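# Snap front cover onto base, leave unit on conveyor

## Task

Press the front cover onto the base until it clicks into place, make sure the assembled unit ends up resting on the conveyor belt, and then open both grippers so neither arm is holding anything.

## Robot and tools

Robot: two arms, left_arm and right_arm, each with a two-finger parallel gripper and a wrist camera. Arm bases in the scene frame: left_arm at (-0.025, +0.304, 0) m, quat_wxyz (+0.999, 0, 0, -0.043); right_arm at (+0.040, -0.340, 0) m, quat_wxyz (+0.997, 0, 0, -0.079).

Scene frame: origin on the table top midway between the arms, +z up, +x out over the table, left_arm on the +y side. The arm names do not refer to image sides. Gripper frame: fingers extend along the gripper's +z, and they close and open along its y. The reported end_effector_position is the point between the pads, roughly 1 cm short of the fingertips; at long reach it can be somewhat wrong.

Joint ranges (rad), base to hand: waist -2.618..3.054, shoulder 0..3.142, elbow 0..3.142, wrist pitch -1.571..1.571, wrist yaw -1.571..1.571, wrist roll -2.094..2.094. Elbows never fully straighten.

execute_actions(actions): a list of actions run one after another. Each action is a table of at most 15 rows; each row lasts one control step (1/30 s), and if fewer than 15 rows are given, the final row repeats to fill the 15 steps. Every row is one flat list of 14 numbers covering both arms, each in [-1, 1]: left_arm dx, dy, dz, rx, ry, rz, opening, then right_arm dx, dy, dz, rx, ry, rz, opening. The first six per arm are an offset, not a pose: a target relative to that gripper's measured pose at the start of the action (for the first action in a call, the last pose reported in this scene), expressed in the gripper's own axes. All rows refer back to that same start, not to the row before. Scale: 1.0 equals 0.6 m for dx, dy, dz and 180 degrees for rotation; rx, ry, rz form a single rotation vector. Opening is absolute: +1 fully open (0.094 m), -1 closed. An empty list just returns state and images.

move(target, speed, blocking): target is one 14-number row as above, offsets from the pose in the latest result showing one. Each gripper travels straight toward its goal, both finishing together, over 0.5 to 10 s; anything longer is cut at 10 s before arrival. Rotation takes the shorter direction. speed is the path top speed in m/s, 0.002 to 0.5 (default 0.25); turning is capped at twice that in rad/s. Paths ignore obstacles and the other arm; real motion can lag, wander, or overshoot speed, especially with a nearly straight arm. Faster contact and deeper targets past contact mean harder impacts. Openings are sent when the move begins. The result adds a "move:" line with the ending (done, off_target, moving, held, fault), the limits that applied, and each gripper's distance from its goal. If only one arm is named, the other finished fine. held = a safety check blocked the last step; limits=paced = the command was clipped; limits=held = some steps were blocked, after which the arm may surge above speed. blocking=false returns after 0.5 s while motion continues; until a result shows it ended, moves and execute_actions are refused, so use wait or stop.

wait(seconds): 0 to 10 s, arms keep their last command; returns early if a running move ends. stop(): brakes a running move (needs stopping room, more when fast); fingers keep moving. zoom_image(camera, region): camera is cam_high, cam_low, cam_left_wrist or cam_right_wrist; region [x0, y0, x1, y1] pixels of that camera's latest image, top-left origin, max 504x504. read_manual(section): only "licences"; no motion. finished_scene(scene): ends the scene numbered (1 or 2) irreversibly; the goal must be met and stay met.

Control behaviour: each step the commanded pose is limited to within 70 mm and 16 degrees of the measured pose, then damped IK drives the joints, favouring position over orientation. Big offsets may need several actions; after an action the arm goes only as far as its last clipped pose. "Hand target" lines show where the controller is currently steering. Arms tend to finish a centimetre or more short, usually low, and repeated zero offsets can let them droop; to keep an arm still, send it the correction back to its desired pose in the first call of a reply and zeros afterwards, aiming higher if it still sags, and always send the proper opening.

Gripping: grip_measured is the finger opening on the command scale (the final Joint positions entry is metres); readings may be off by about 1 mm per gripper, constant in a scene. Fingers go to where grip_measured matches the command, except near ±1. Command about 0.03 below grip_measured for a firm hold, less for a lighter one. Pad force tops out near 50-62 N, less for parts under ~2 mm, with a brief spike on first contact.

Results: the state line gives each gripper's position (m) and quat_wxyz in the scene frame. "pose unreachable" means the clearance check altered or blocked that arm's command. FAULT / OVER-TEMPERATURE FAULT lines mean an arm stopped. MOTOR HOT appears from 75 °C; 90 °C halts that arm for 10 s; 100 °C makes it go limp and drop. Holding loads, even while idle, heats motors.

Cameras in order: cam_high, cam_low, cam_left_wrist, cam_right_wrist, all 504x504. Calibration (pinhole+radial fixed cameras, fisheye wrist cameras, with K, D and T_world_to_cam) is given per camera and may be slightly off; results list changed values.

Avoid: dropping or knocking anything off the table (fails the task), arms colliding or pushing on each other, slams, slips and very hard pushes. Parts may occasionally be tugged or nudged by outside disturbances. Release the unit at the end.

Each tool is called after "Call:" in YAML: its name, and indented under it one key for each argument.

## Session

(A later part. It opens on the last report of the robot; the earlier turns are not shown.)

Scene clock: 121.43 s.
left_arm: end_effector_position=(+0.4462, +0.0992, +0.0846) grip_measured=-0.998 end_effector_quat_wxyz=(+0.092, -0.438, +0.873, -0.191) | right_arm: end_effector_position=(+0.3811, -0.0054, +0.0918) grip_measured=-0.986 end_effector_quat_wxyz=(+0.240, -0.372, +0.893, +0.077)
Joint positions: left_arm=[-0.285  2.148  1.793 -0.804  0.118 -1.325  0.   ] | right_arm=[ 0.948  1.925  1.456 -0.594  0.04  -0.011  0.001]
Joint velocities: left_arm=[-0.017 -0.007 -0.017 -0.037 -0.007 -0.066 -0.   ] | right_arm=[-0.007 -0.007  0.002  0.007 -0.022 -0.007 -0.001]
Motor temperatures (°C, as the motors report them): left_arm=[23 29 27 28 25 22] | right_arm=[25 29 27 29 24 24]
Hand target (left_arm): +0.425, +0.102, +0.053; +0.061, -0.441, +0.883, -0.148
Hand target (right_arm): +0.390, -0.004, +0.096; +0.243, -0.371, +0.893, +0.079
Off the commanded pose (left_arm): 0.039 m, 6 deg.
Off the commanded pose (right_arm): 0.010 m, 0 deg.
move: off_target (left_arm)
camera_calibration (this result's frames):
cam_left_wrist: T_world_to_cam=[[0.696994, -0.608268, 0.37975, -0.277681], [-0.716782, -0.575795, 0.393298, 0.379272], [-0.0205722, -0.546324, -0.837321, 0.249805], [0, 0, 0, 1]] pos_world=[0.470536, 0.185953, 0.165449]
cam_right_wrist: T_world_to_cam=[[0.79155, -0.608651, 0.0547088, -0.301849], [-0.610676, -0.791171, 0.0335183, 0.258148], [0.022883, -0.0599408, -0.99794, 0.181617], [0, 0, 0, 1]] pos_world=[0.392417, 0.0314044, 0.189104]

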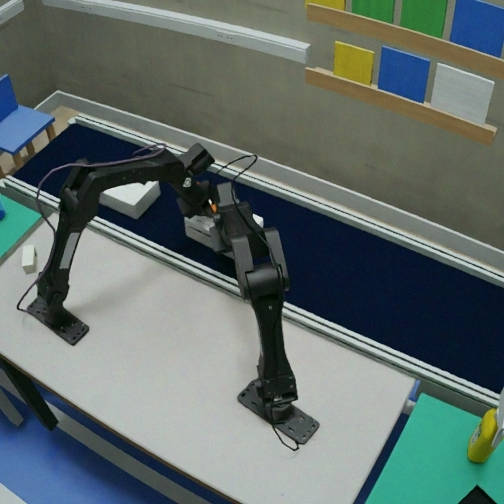

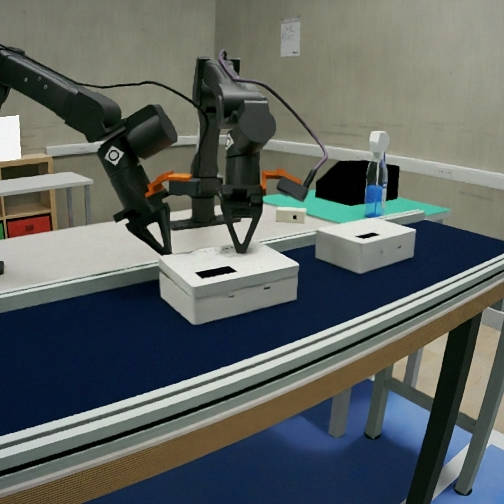

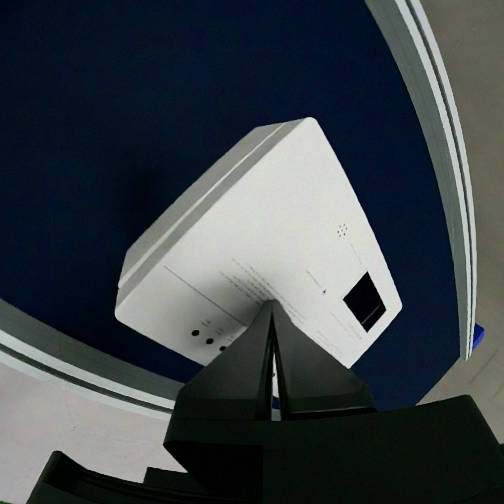

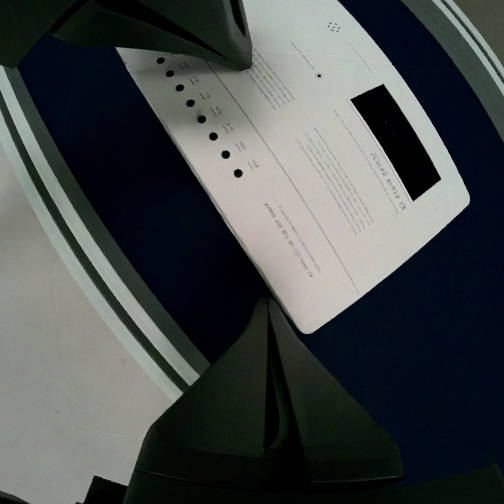

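Call:
move:
  target: [0,0,-0.05,0,0,0,-1, 0.049,-0.045,-0.038,0,0,0,-1]
  speed: 0.1

Call:
move:
  target: [0,0,0,0,0,0,-1, -0.08,-0.087,0.04,0,0,0,-1]
  speed: 0.1

Scene clock: 122.73 s.
left_arm: end_effector_position=(+0.4358, +0.1033, +0.1014) grip_measured=-0.998 end_effector_quat_wxyz=(+0.089, -0.439, +0.874, -0.188) | right_arm: end_effector_position=(+0.3757, -0.0479, +0.0964) grip_measured=-0.986 end_effector_quat_wxyz=(+0.237, -0.370, +0.896, +0.070)
Joint positions: left_arm=[-0.285  2.102  1.793 -0.858  0.118 -1.326  0.   ] | right_arm=[ 0.881  1.806  1.322 -0.589  0.02  -0.066  0.001]
Joint velocities: left_arm=[ 0.007  0.007  0.002 -0.051  0.022  0.022  0.001] | right_arm=[ 0.007 -0.002  0.017 -0.051  0.007 -0.066 -0.001]
Motor temperatures (°C, as the motors report them): left_arm=[23 29 27 28 25 22] | right_arm=[25 29 27 29 24 24]
Hand target (left_arm): +0.437, +0.106, +0.112; +0.092, -0.438, +0.873, -0.192
Hand target (right_arm): +0.374, -0.050, +0.098; +0.239, -0.372, +0.894, +0.076
Off the commanded pose (left_arm): 0.011 m, 1 deg.
Off the commanded pose (right_arm): 0.004 m, 1 deg.
move: off_target (left_arm)
camera_calibration (this result's frames):
cam_left_wrist: T_world_to_cam=[[0.700564, -0.608883, 0.372118, -0.27511], [-0.713071, -0.577451, 0.397594, 0.365645], [-0.0272083, -0.543887, -0.838718, 0.268684], [0, 0, 0, 1]] pos_world=[0.460773, 0.189765, 0.182345]
cam_right_wrist: T_world_to_cam=[[0.785668, -0.615562, 0.0617194, -0.322515], [-0.618304, -0.784643, 0.0451167, 0.223089], [0.0206556, -0.073608, -0.997073, 0.183828], [0, 0, 0, 1]] pos_world=[0.387529, -0.00995202, 0.19313]

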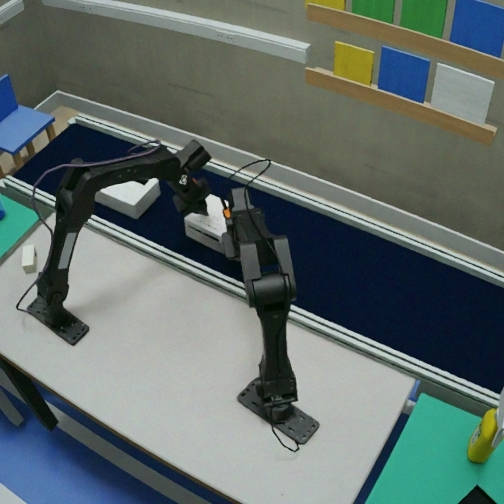

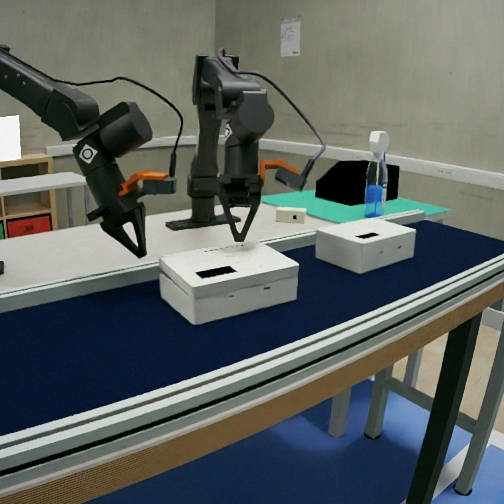

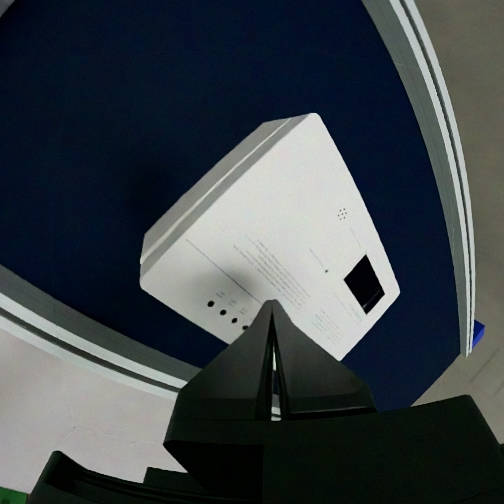

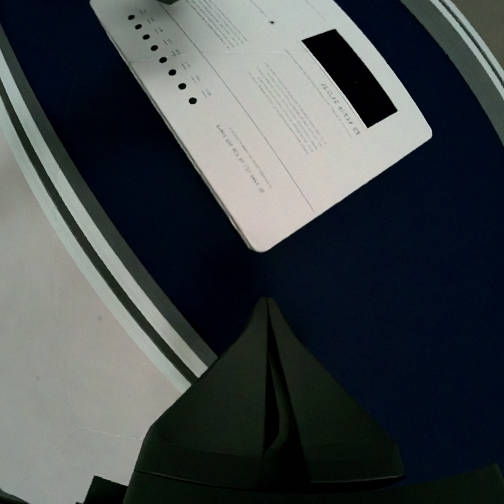

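Scene clock: 123.97 s.
left_arm: end_effector_position=(+0.4357, +0.1033, +0.1014) grip_measured=-0.998 end_effector_quat_wxyz=(+0.089, -0.439, +0.874, -0.188) | right_arm: end_effector_position=(+0.4454, -0.0506, +0.0941) grip_measured=-0.986 end_effector_quat_wxyz=(+0.234, -0.367, +0.898, +0.063)
Joint positions: left_arm=[-0.285  2.102  1.793 -0.858  0.118 -1.326  0.   ] | right_arm=[ 0.77   2.013  1.598 -0.666 -0.02  -0.161  0.001]
Joint velocities: left_arm=[-0.012  0.007 -0.007  0.007  0.051  0.051  0.   ] | right_arm=[ 0.007  0.002  0.017 -0.022  0.037 -0.037 -0.   ]
Motor temperatures (°C, as the motors report them): left_arm=[23 29 27 28 25 22] | right_arm=[25 29 27 29 24 24]
Hand target (left_arm): +0.436, +0.103, +0.101; +0.089, -0.439, +0.874, -0.188
Hand target (right_arm): +0.450, -0.049, +0.099; +0.237, -0.370, +0.896, +0.069
Off the commanded pose (left_arm): 0.000 m, 0 deg.
Off the commanded pose (right_arm): 0.009 m, 1 deg.
move: done
camera_calibration (this result's frames):
cam_left_wrist: T_world_to_cam=[[0.700696, -0.608934, 0.371785, -0.275039], [-0.712929, -0.577505, 0.397768, 0.365546], [-0.0275065, -0.543771, -0.838783, 0.268792], [0, 0, 0, 1]] pos_world=[0.460721, 0.189785, 0.182311]
cam_right_wrist: T_world_to_cam=[[0.780403, -0.621398, 0.0695439, -0.377542], [-0.624978, -0.778632, 0.0559999, 0.266467], [0.0193509, -0.0871659, -0.996006, 0.179664], [0, 0, 0, 1]] pos_world=[0.457694, -0.0114632, 0.19028]

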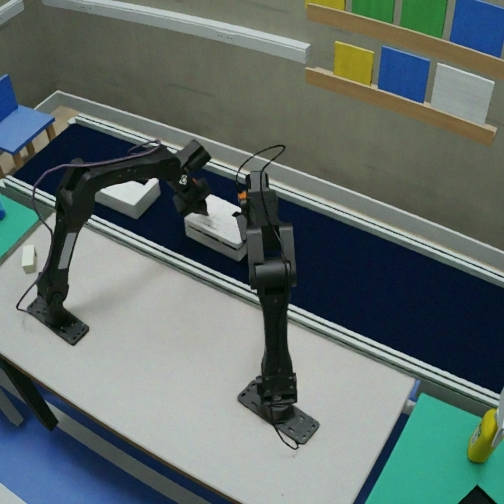

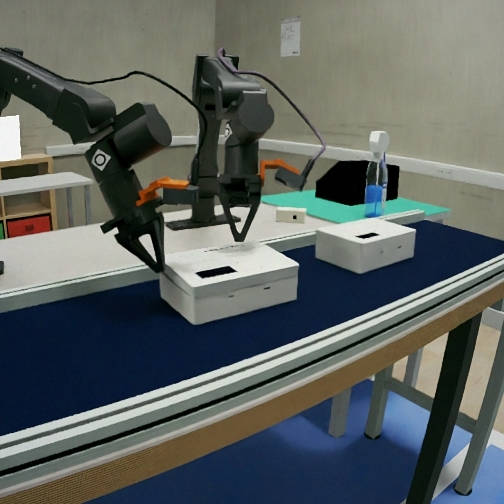

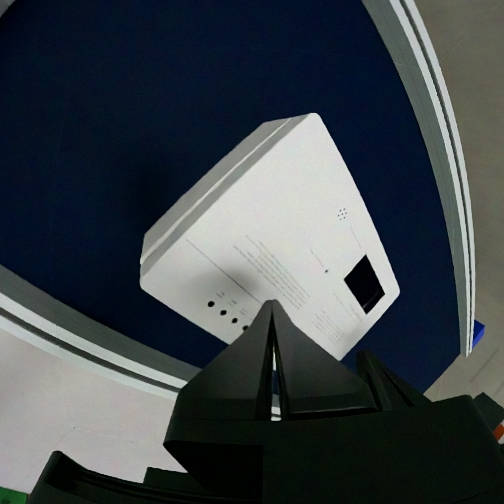

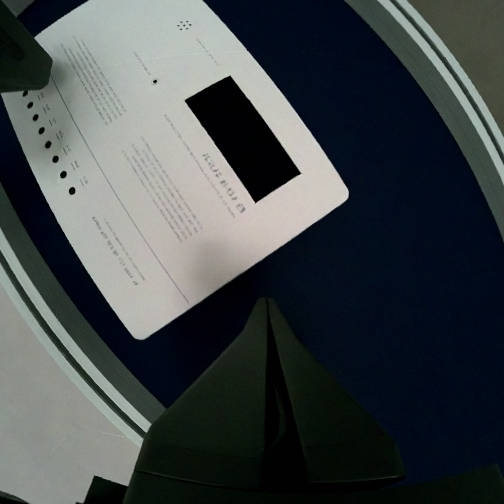

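Call:
move:
  target: [0,0,0,0,0,0,-1, -0.033,0.036,0.011,0,0,0,-1]
  speed: 0.02

Call:
zoom_image:
  camera: "cam_low"
  region: [150, 235, 310, 335]

Scene clock: 125.87 s.
left_arm: end_effector_position=(+0.4357, +0.1033, +0.1014) grip_measured=-0.998 end_effector_quat_wxyz=(+0.089, -0.439, +0.874, -0.188) | right_arm: end_effector_position=(+0.4480, -0.0321, +0.0963) grip_measured=-0.986 end_effector_quat_wxyz=(+0.236, -0.364, +0.899, +0.057)
Joint positions: left_arm=[-0.285  2.102  1.793 -0.858  0.118 -1.326  0.   ] | right_arm=[ 0.808  2.062  1.678 -0.696  0.013 -0.122  0.001]
Joint velocities: left_arm=[-0.002  0.007 -0.002  0.037 -0.037  0.007 -0.   ] | right_arm=[-0.007  0.002 -0.002  0.022  0.022 -0.051  0.001]
Motor temperatures (°C, as the motors report them): left_arm=[23 29 27 28 25 22] | right_arm=[25 29 27 29 24 24]
Hand target (left_arm): +0.436, +0.103, +0.101; +0.089, -0.439, +0.874, -0.188
Hand target (right_arm): +0.445, -0.021, +0.097; +0.235, -0.367, +0.898, +0.064
Off the commanded pose (left_arm): 0.000 m, 0 deg.
Off the commanded pose (right_arm): 0.012 m, 1 deg.
move: off_target (right_arm)
camera_calibration (this result's frames):
cam_left_wrist: T_world_to_cam=[[0.700696, -0.608934, 0.371785, -0.275039], [-0.712929, -0.577505, 0.397768, 0.365546], [-0.0275065, -0.543771, -0.838783, 0.268792], [0, 0, 0, 1]] pos_world=[0.460721, 0.189785, 0.182311]
cam_right_wrist: T_world_to_cam=[[0.773134, -0.629173, 0.0800361, -0.366167], [-0.633733, -0.771394, 0.0577301, 0.28635], [0.0254172, -0.0953546, -0.995119, 0.180359], [0, 0, 0, 1]] pos_world=[0.459981, 0.00770461, 0.192254]

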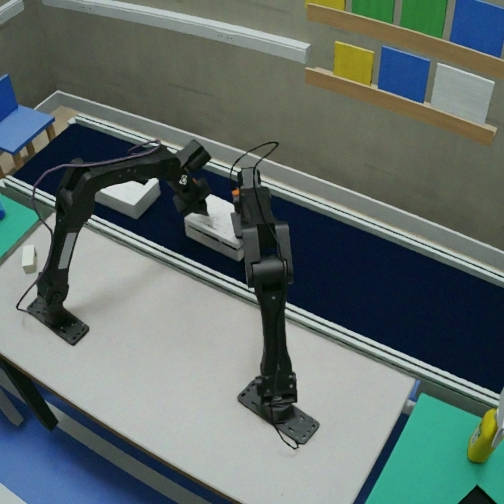

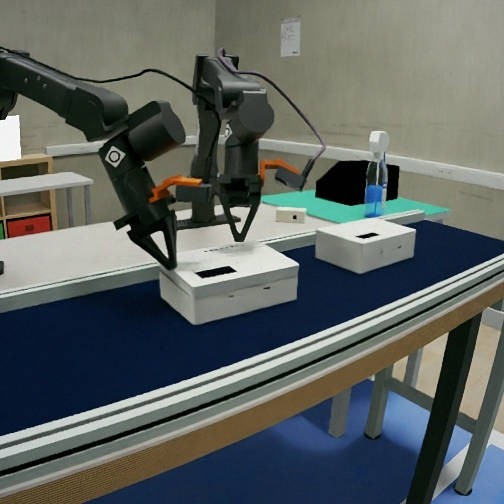

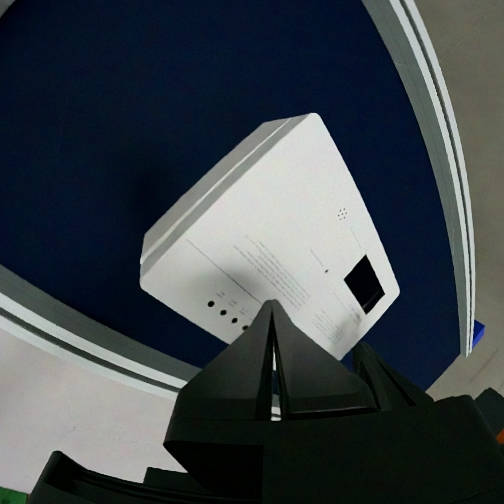

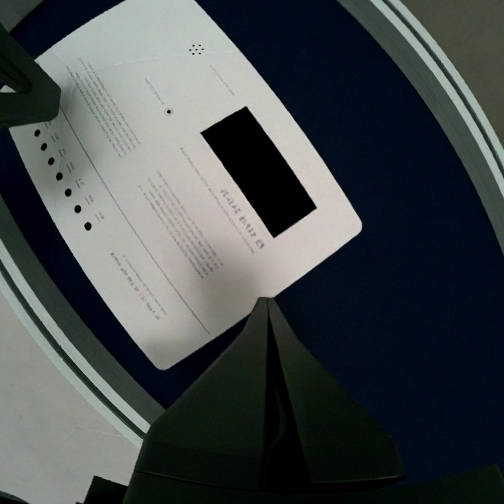

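Region (150, 235, 310, 335) of cam_low's 504x504 image, scaled by 3.150, with more detail than that image has; it fills the top 315 rows of this view, and the rest is white.

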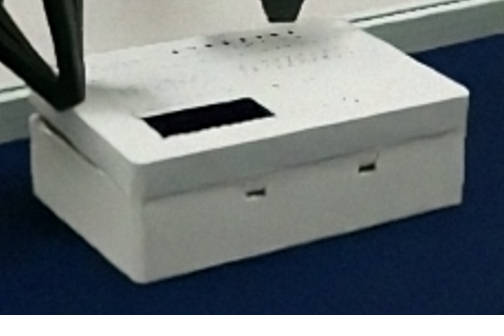

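Call:
move:
  target: [0,0,0,0,0,0,-1, 0.027,-0.024,0.002,0,0,0,-1]
  speed: 0.04

Scene clock: 127.13 s.
left_arm: end_effector_position=(+0.4357, +0.1033, +0.1014) grip_measured=-0.998 end_effector_quat_wxyz=(+0.089, -0.439, +0.874, -0.188) | right_arm: end_effector_position=(+0.4470, -0.0497, +0.0823) grip_measured=-0.986 end_effector_quat_wxyz=(+0.228, -0.364, +0.902, +0.050)
Joint positions: left_arm=[-0.285  2.102  1.793 -0.858  0.118 -1.326  0.   ] | right_arm=[ 0.78   2.043  1.604 -0.66   0.01  -0.148  0.001]
Joint velocities: left_arm=[-0.002 -0.007  0.007 -0.007  0.007  0.037 -0.001] | right_arm=[-0.007 -0.002 -0.012  0.081 -0.007 -0.022  0.   ]
Motor temperatures (°C, as the motors report them): left_arm=[23 29 27 28 25 22] | right_arm=[25 29 27 29 24 24]
Hand target (left_arm): +0.436, +0.103, +0.101; +0.089, -0.439, +0.874, -0.188
Hand target (right_arm): +0.448, -0.052, +0.088; +0.236, -0.364, +0.899, +0.057
Off the commanded pose (left_arm): 0.000 m, 0 deg.
Off the commanded pose (right_arm): 0.007 m, 1 deg.
move: done
camera_calibration (this result's frames):
cam_left_wrist: T_world_to_cam=[[0.700696, -0.608934, 0.371785, -0.275039], [-0.712929, -0.577505, 0.397768, 0.365546], [-0.0275065, -0.543771, -0.838783, 0.268792], [0, 0, 0, 1]] pos_world=[0.460721, 0.189785, 0.182311]
cam_right_wrist: T_world_to_cam=[[0.771305, -0.630896, 0.0840166, -0.374995], [-0.636304, -0.767336, 0.0794578, 0.272561], [0.0143394, -0.114746, -0.993291, 0.168678], [0, 0, 0, 1]] pos_world=[0.460249, -0.00808175, 0.177395]

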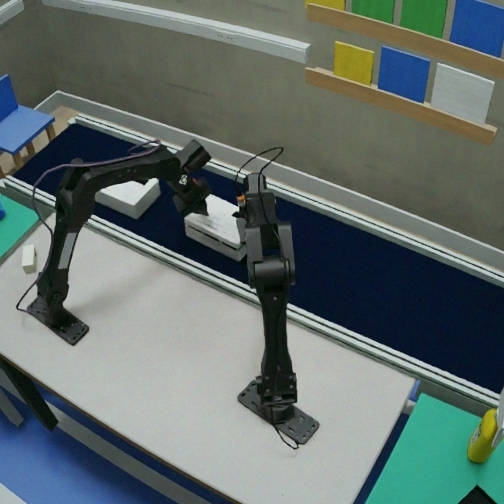

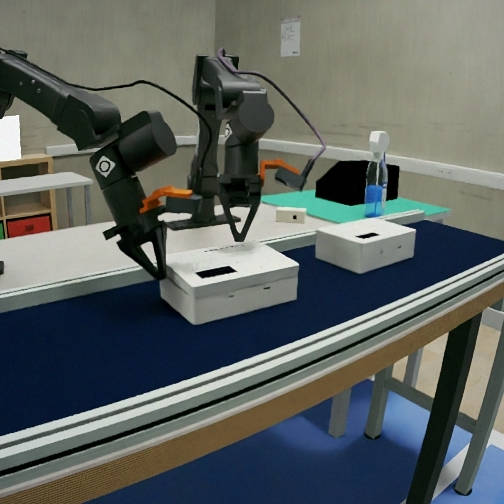

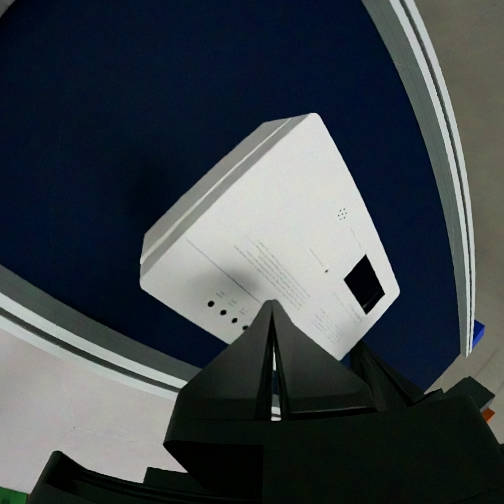

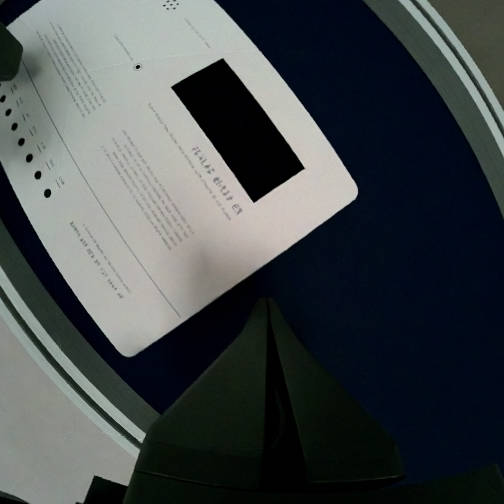

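Call:
move:
  target: [0,0,0,0,0,0,-1, -0.038,0.0355,0.001,0,0,0,-1]
  speed: 0.02

Call:
zoom_image:
  camera: "cam_low"
  region: [150, 235, 310, 335]

Scene clock: 129.17 s.
left_arm: end_effector_position=(+0.4357, +0.1033, +0.1014) grip_measured=-0.998 end_effector_quat_wxyz=(+0.089, -0.439, +0.874, -0.188) | right_arm: end_effector_position=(+0.4461, -0.0316, +0.0841) grip_measured=-0.986 end_effector_quat_wxyz=(+0.219, -0.362, +0.905, +0.044)
Joint positions: left_arm=[-0.285  2.102  1.793 -0.858  0.118 -1.326  0.   ] | right_arm=[ 0.819  2.098  1.703 -0.725  0.036 -0.109  0.001]
Joint velocities: left_arm=[-0.002  0.017  0.012  0.037 -0.007 -0.066  0.001] | right_arm=[ 0.002  0.012  0.002 -0.022 -0.007  0.007 -0.001]
Motor temperatures (°C, as the motors report them): left_arm=[23 29 27 28 25 22] | right_arm=[25 29 27 29 24 24]
Hand target (left_arm): +0.436, +0.103, +0.101; +0.089, -0.439, +0.874, -0.188
Hand target (right_arm): +0.447, -0.020, +0.091; +0.229, -0.363, +0.902, +0.051
Off the commanded pose (left_arm): 0.000 m, 0 deg.
Off the commanded pose (right_arm): 0.014 m, 1 deg.
move: off_target (right_arm)
camera_calibration (this result's frames):
cam_left_wrist: T_world_to_cam=[[0.700696, -0.608934, 0.371785, -0.275039], [-0.712929, -0.577505, 0.397768, 0.365546], [-0.0275065, -0.543771, -0.838783, 0.268792], [0, 0, 0, 1]] pos_world=[0.460721, 0.189785, 0.182311]
cam_right_wrist: T_world_to_cam=[[0.768083, -0.634656, 0.0852053, -0.361809], [-0.64035, -0.761448, 0.100741, 0.285844], [0.00094322, -0.131939, -0.991257, 0.177785], [0, 0, 0, 1]] pos_world=[0.460772, 0.0114881, 0.178263]

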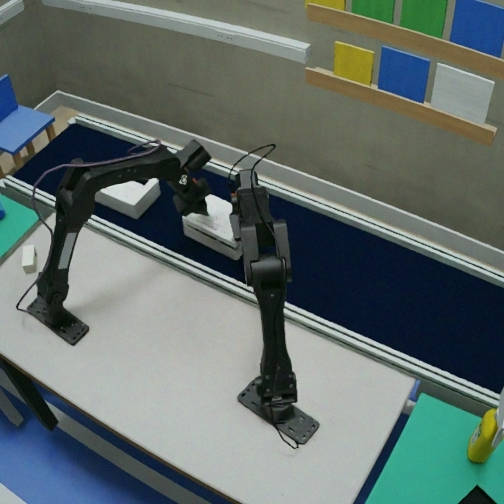

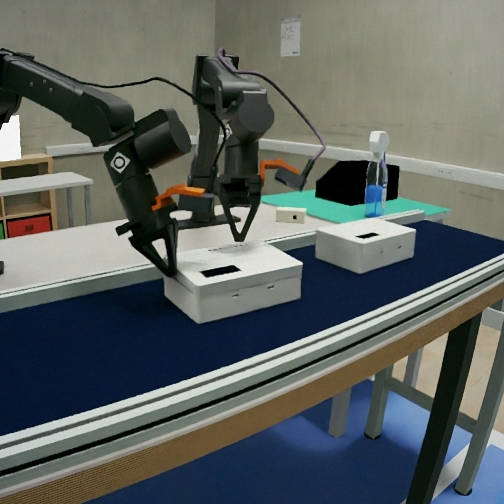

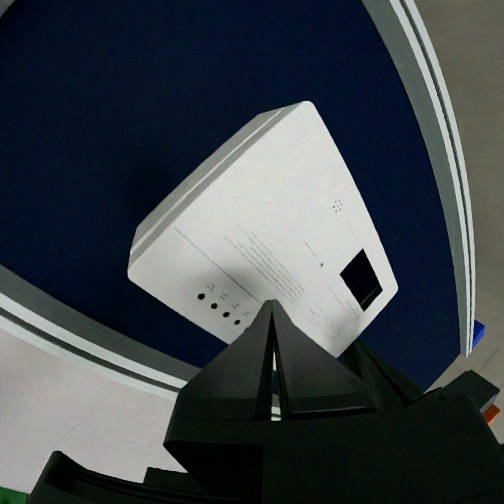

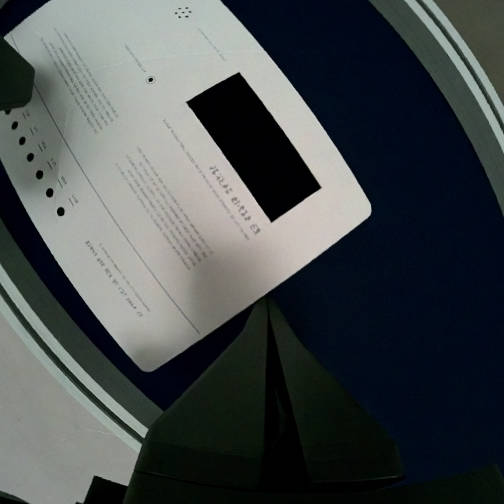

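Region (150, 235, 310, 335) of cam_low's 504x504 image, scaled by 3.150, with more detail than that image has; it fills the top 315 rows of this view, and the rest is white.

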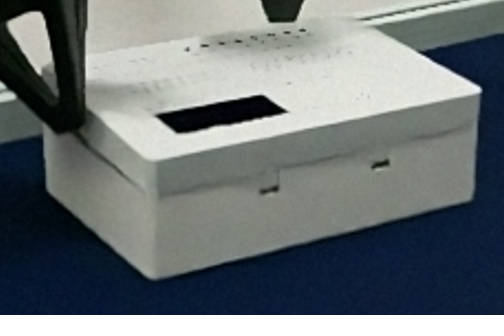

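Call:
move:
  target: [0.05,0.064,0.081,-0.05,0,0,-1, 0,0,0,0,0,0,-1]
  speed: 0.05

Call:
zoom_image:
  camera: "cam_low"
  region: [150, 235, 310, 335]

Call:
zoom_image:
  camera: "cam_high"
  region: [150, 170, 290, 280]

Scene clock: 131.27 s.
left_arm: end_effector_position=(+0.4270, +0.0864, +0.0856) grip_measured=-0.998 end_effector_quat_wxyz=(+0.093, -0.443, +0.875, -0.172) | right_arm: end_effector_position=(+0.4461, -0.0316, +0.0842) grip_measured=-0.986 end_effector_quat_wxyz=(+0.219, -0.362, +0.905, +0.044)
Joint positions: left_arm=[-0.34   2.12   1.767 -0.831  0.069 -1.377  0.   ] | right_arm=[ 0.819  2.098  1.703 -0.726  0.036 -0.109  0.001]
Joint velocities: left_arm=[-0.007  0.002 -0.007  0.037  0.037 -0.007  0.   ] | right_arm=[ 0.007  0.012  0.002  0.007  0.007 -0.022 -0.   ]
Motor temperatures (°C, as the motors report them): left_arm=[23 29 27 28 25 22] | right_arm=[25 30 27 29 24 24]
Hand target (left_arm): +0.404, +0.090, +0.044; +0.055, -0.445, +0.886, -0.119
Hand target (right_arm): +0.446, -0.032, +0.084; +0.219, -0.362, +0.905, +0.044
Off the commanded pose (left_arm): 0.049 m, 8 deg.
Off the commanded pose (right_arm): 0.000 m, 0 deg.
move: off_target (left_arm)
camera_calibration (this result's frames):
cam_left_wrist: T_world_to_cam=[[0.710617, -0.61297, 0.345386, -0.275023], [-0.702917, -0.597225, 0.386303, 0.354282], [-0.030519, -0.517291, -0.855266, 0.246462], [0, 0, 0, 1]] pos_world=[0.451988, 0.170498, 0.168919]
cam_right_wrist: T_world_to_cam=[[0.767662, -0.635207, 0.0848888, -0.361624], [-0.640854, -0.761036, 0.100645, 0.286095], [0.000672697, -0.131663, -0.991294, 0.178013], [0, 0, 0, 1]] pos_world=[0.46083, 0.0114609, 0.178367]

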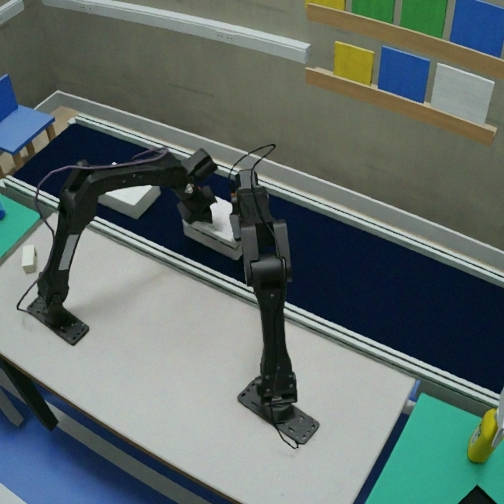

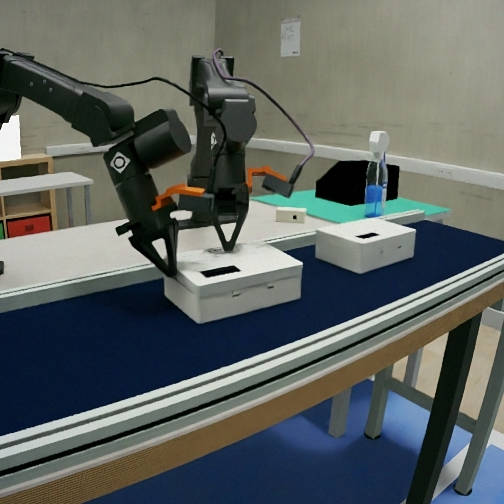

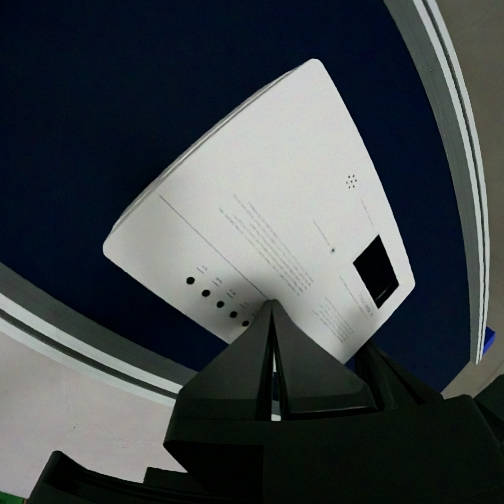

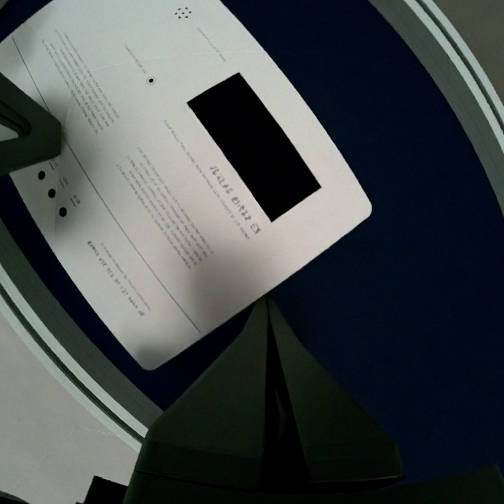

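Region (150, 235, 310, 335) of cam_low's 504x504 image, scaled by 3.150, with more detail than that image has; it fills the top 315 rows of this view, and the rest is white.

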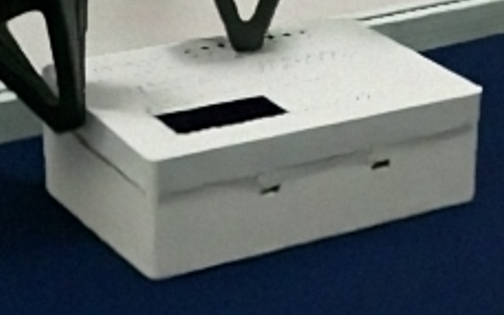

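Region (150, 170, 290, 280) of cam_high's 504x504 image, scaled by 3.600, with more detail than that image has; it fills the top 396 rows of this view, and the rest is white.

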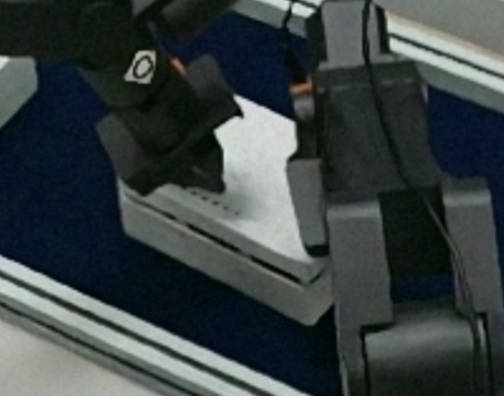

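Call:
execute_actions:
  actions: []

Scene clock: 131.97 s.
left_arm: end_effector_position=(+0.4270, +0.0864, +0.0856) grip_measured=-0.998 end_effector_quat_wxyz=(+0.093, -0.444, +0.875, -0.172) | right_arm: end_effector_position=(+0.4461, -0.0316, +0.0842) grip_measured=-0.986 end_effector_quat_wxyz=(+0.219, -0.362, +0.905, +0.044)
Joint positions: left_arm=[-0.34   2.12   1.767 -0.831  0.069 -1.378  0.   ] | right_arm=[ 0.819  2.098  1.703 -0.726  0.036 -0.109  0.001]
Joint velocities: left_arm=[ 0.007 -0.002  0.002 -0.007  0.007 -0.022  0.   ] | right_arm=[-0.002  0.012 -0.012 -0.037  0.007 -0.066 -0.   ]
Motor temperatures (°C, as the motors report them): left_arm=[23 29 27 28 25 22] | right_arm=[25 30 27 29 24 24]
Hand target (left_arm): +0.404, +0.090, +0.044; +0.055, -0.445, +0.886, -0.119
Hand target (right_arm): +0.446, -0.032, +0.084; +0.219, -0.362, +0.905, +0.044
Off the commanded pose (left_arm): 0.049 m, 8 deg.
Off the commanded pose (right_arm): 0.000 m, 0 deg.
camera_calibration (this result's frames):
cam_left_wrist: T_world_to_cam=[[0.711595, -0.611802, 0.345442, -0.275546], [-0.701946, -0.59803, 0.386823, 0.353892], [-0.030074, -0.517743, -0.855007, 0.246289], [0, 0, 0, 1]] pos_world=[0.451897, 0.170573, 0.168871]
cam_right_wrist: T_world_to_cam=[[0.767662, -0.635207, 0.0848888, -0.361624], [-0.640854, -0.761036, 0.100645, 0.286095], [0.000672697, -0.131663, -0.991294, 0.178013], [0, 0, 0, 1]] pos_world=[0.46083, 0.0114609, 0.178367]

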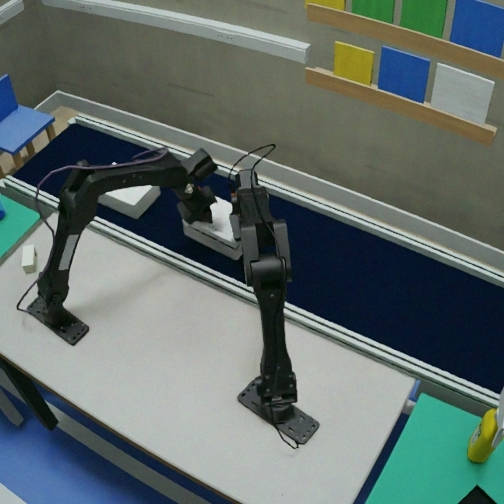

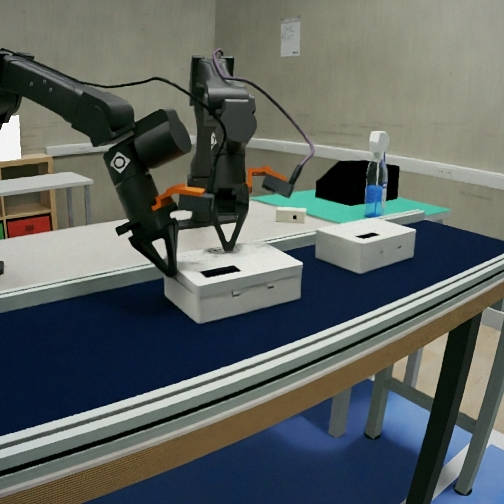

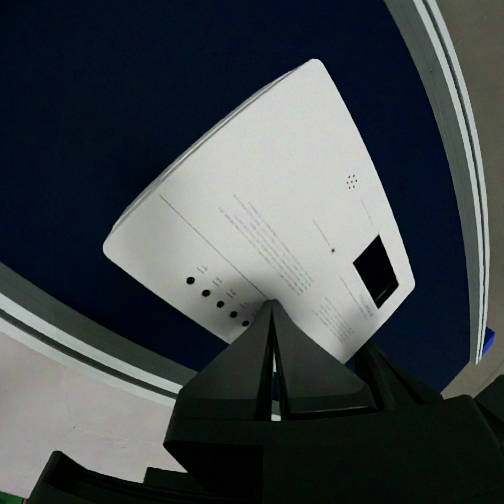

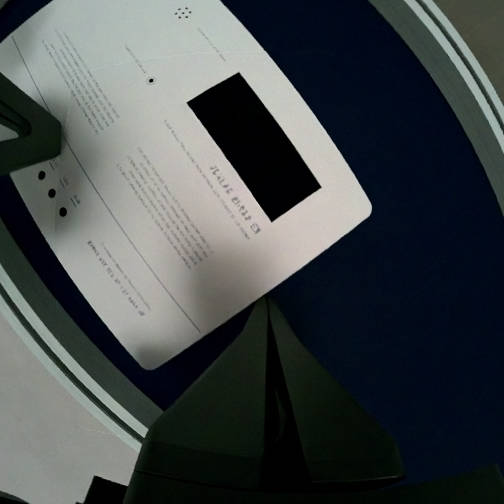

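Call:
zoom_image:
  camera: "cam_low"
  region: [150, 220, 430, 335]

Call:
zoom_image:
  camera: "cam_high"
  region: [150, 170, 290, 280]

Region (150, 220, 430, 335) of cam_low's 504x504 image, scaled by 1.800, with more detail than that image has; it fills the top 207 rows of this view, and the rest is white.

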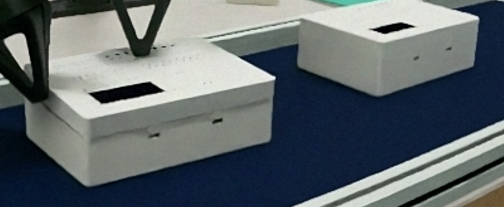

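Region (150, 170, 290, 280) of cam_high's 504x504 image, scaled by 3.600, with more detail than that image has; it fills the top 396 rows of this view, and the rest is white.

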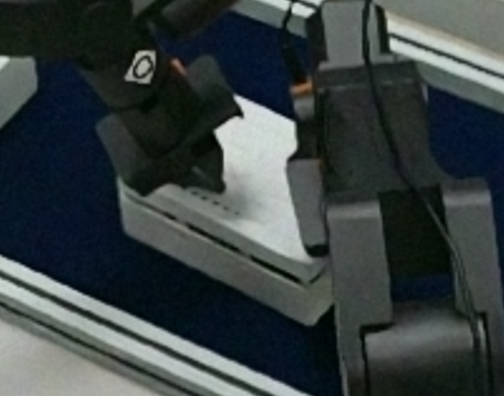

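Call:
move:
  target: [0.0177,0.0597,0.0497,0,0,0,-1,-0.0197,-0.010,-0.0545,0,0,0,-1]
  speed: 0.1

Scene clock: 134.13 s.
left_arm: end_effector_position=(+0.4296, +0.0851, +0.0853) grip_measured=-0.998 end_effector_quat_wxyz=(+0.132, -0.439, +0.860, -0.223) | right_arm: end_effector_position=(+0.4402, -0.0362, +0.1018) grip_measured=-0.986 end_effector_quat_wxyz=(+0.204, -0.363, +0.908, +0.039)
Joint positions: left_arm=[-0.34   2.022  1.56  -0.587  0.069 -1.387  0.   ] | right_arm=[ 0.819  2.087  1.77  -0.836  0.036 -0.109  0.001]
Joint velocities: left_arm=[ 0.017 -0.007 -0.002  0.007  0.022 -0.007 -0.001] | right_arm=[ 0.002  0.002 -0.027 -0.037 -0.007  0.022  0.   ]
Motor temperatures (°C, as the motors report them): left_arm=[23 29 27 27 25 22] | right_arm=[25 30 27 29 24 24]
Hand target (left_arm): +0.403, +0.092, +0.047; +0.093, -0.444, +0.875, -0.172
Hand target (right_arm): +0.446, -0.037, +0.119; +0.220, -0.362, +0.905, +0.044
Off the commanded pose (left_arm): 0.049 m, 8 deg.
Off the commanded pose (right_arm): 0.018 m, 2 deg.
move: off_target (left_arm, right_arm)
camera_calibration (this result's frames):
cam_left_wrist: T_world_to_cam=[[0.667174, -0.582811, 0.463908, -0.271505], [-0.741118, -0.582039, 0.334627, 0.37494], [0.0749878, -0.567065, -0.820252, 0.201647], [0, 0, 0, 1]] pos_world=[0.443895, 0.174341, 0.165889]
cam_right_wrist: T_world_to_cam=[[0.769723, -0.633607, 0.0779024, -0.361632], [-0.637913, -0.758752, 0.131765, 0.272655], [-0.0243788, -0.151118, -0.988215, 0.204874], [0, 0, 0, 1]] pos_world=[0.457282, 0.00870498, 0.194705]

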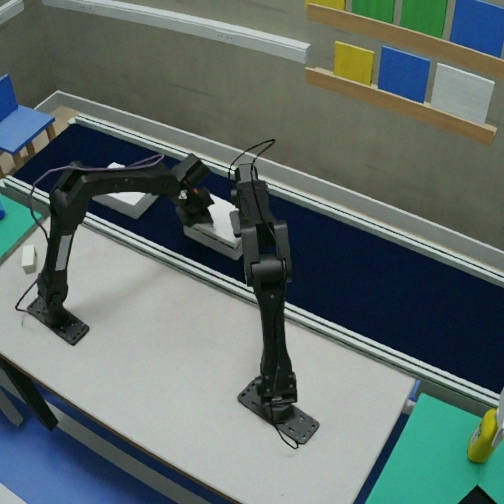

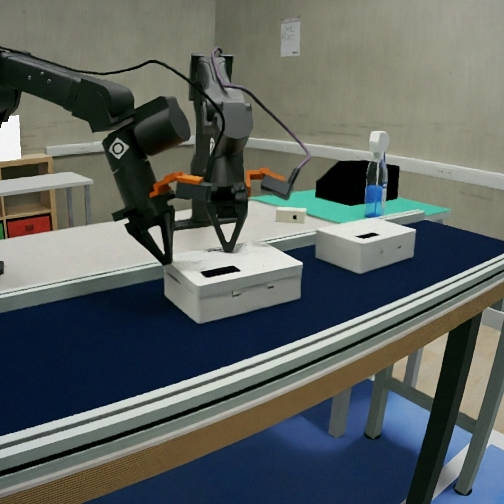

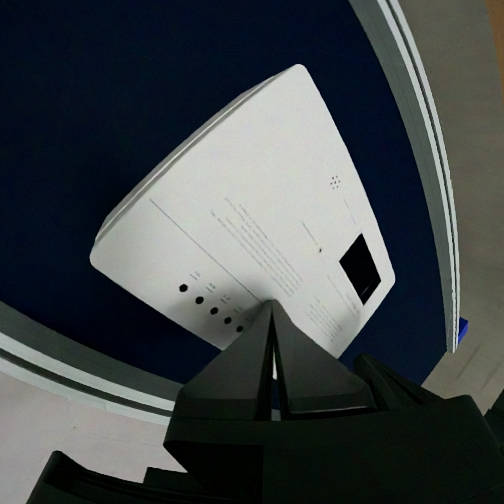

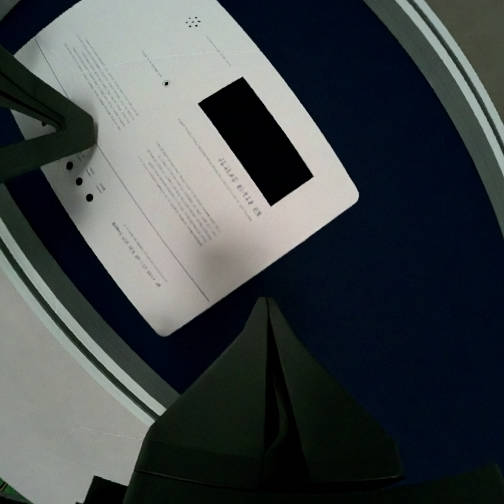

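Call:
move:
  target: [0.0307,0.0434,-0.103,0,0,0,-1,-0.193,-0.031,0.04,0,0,0,-1]
  speed: 0.12

Scene clock: 136.03 s.
left_arm: end_effector_position=(+0.3842, +0.0976, +0.1283) grip_measured=-0.998 end_effector_quat_wxyz=(+0.136, -0.438, +0.857, -0.235) | right_arm: end_effector_position=(+0.5301, +0.0336, +0.1204) grip_measured=-0.986 end_effector_quat_wxyz=(+0.261, -0.360, +0.894, +0.055)
Joint positions: left_arm=[-0.356  1.8    1.418 -0.643  0.069 -1.406  0.   ] | right_arm=[ 0.819  2.684  2.846 -1.194  0.036 -0.115  0.001]
Joint velocities: left_arm=[ 0.002  0.002 -0.002  0.007 -0.007  0.007 -0.001] | right_arm=[ 0.027 -0.007  0.007  0.022 -0.007  0.051  0.   ]
Motor temperatures (°C, as the motors report them): left_arm=[23 29 27 27 25 22] | right_arm=[25 30 27 29 24 24]
Hand target (left_arm): +0.375, +0.099, +0.126; +0.132, -0.439, +0.860, -0.223
Hand target (right_arm): +0.535, +0.028, +0.126; +0.266, -0.357, +0.893, +0.056
Off the commanded pose (left_arm): 0.010 m, 1 deg.
Off the commanded pose (right_arm): 0.010 m, 7 deg.
elbow stopped short (right arm): the move would have taken joint 3 (elbow) straighter than the controller allows; a more bent joint 3 avoids this.
move: off_target (right_arm)
camera_calibration (this result's frames):
cam_left_wrist: T_world_to_cam=[[0.659267, -0.573341, 0.486465, -0.254695], [-0.746551, -0.576219, 0.332616, 0.335981], [0.0896083, -0.582453, -0.80791, 0.241702], [0, 0, 0, 1]] pos_world=[0.397081, 0.188352, 0.207421]
cam_right_wrist: T_world_to_cam=[[0.764225, -0.636062, 0.106704, -0.388528], [-0.640888, -0.767485, 0.0151311, 0.396476], [0.0722691, -0.0799486, -0.994176, 0.183134], [0, 0, 0, 1]] pos_world=[0.537785, 0.071803, 0.217525]

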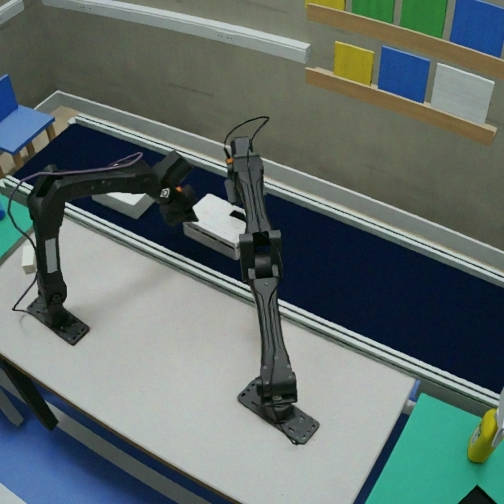

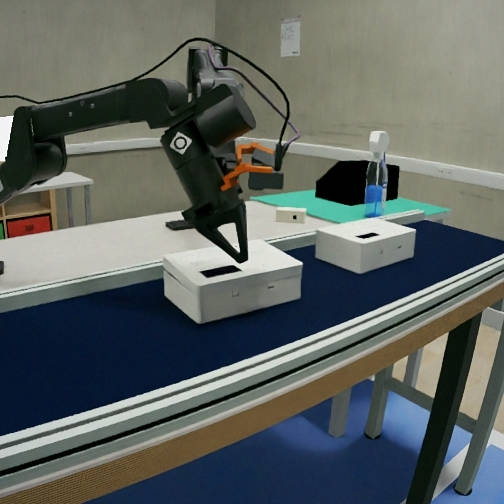

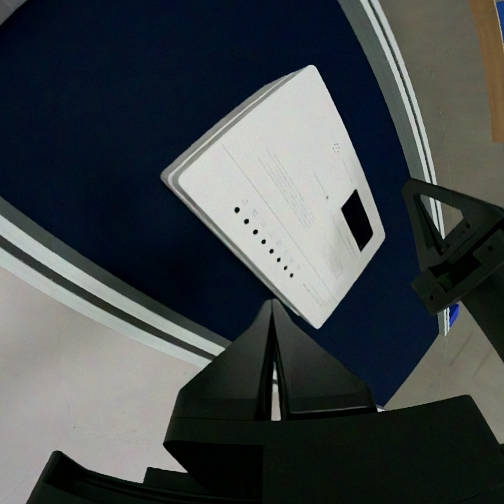

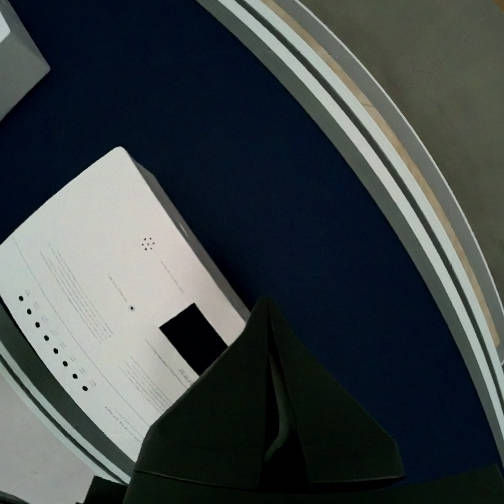

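Call:
zoom_image:
  camera: "cam_low"
  region: [150, 235, 310, 335]

Call:
zoom_image:
  camera: "cam_left_wrist"
  region: [140, 50, 400, 340]

Region (150, 235, 310, 335) of cam_low's 504x504 image, scaled by 3.150, with more detail than that image has; it fills the top 315 rows of this view, and the rest is white.

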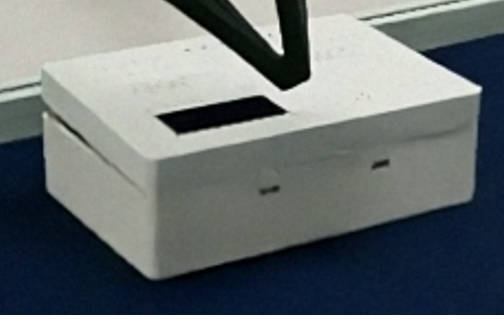

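Region (140, 50, 400, 340) of cam_left_wrist's 504x504 image, scaled by 1.738, with more detail than that image has; it fills the left 452 columns of this view, and the rest is white.

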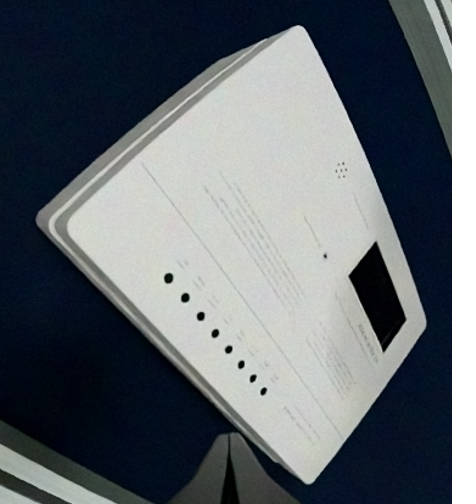

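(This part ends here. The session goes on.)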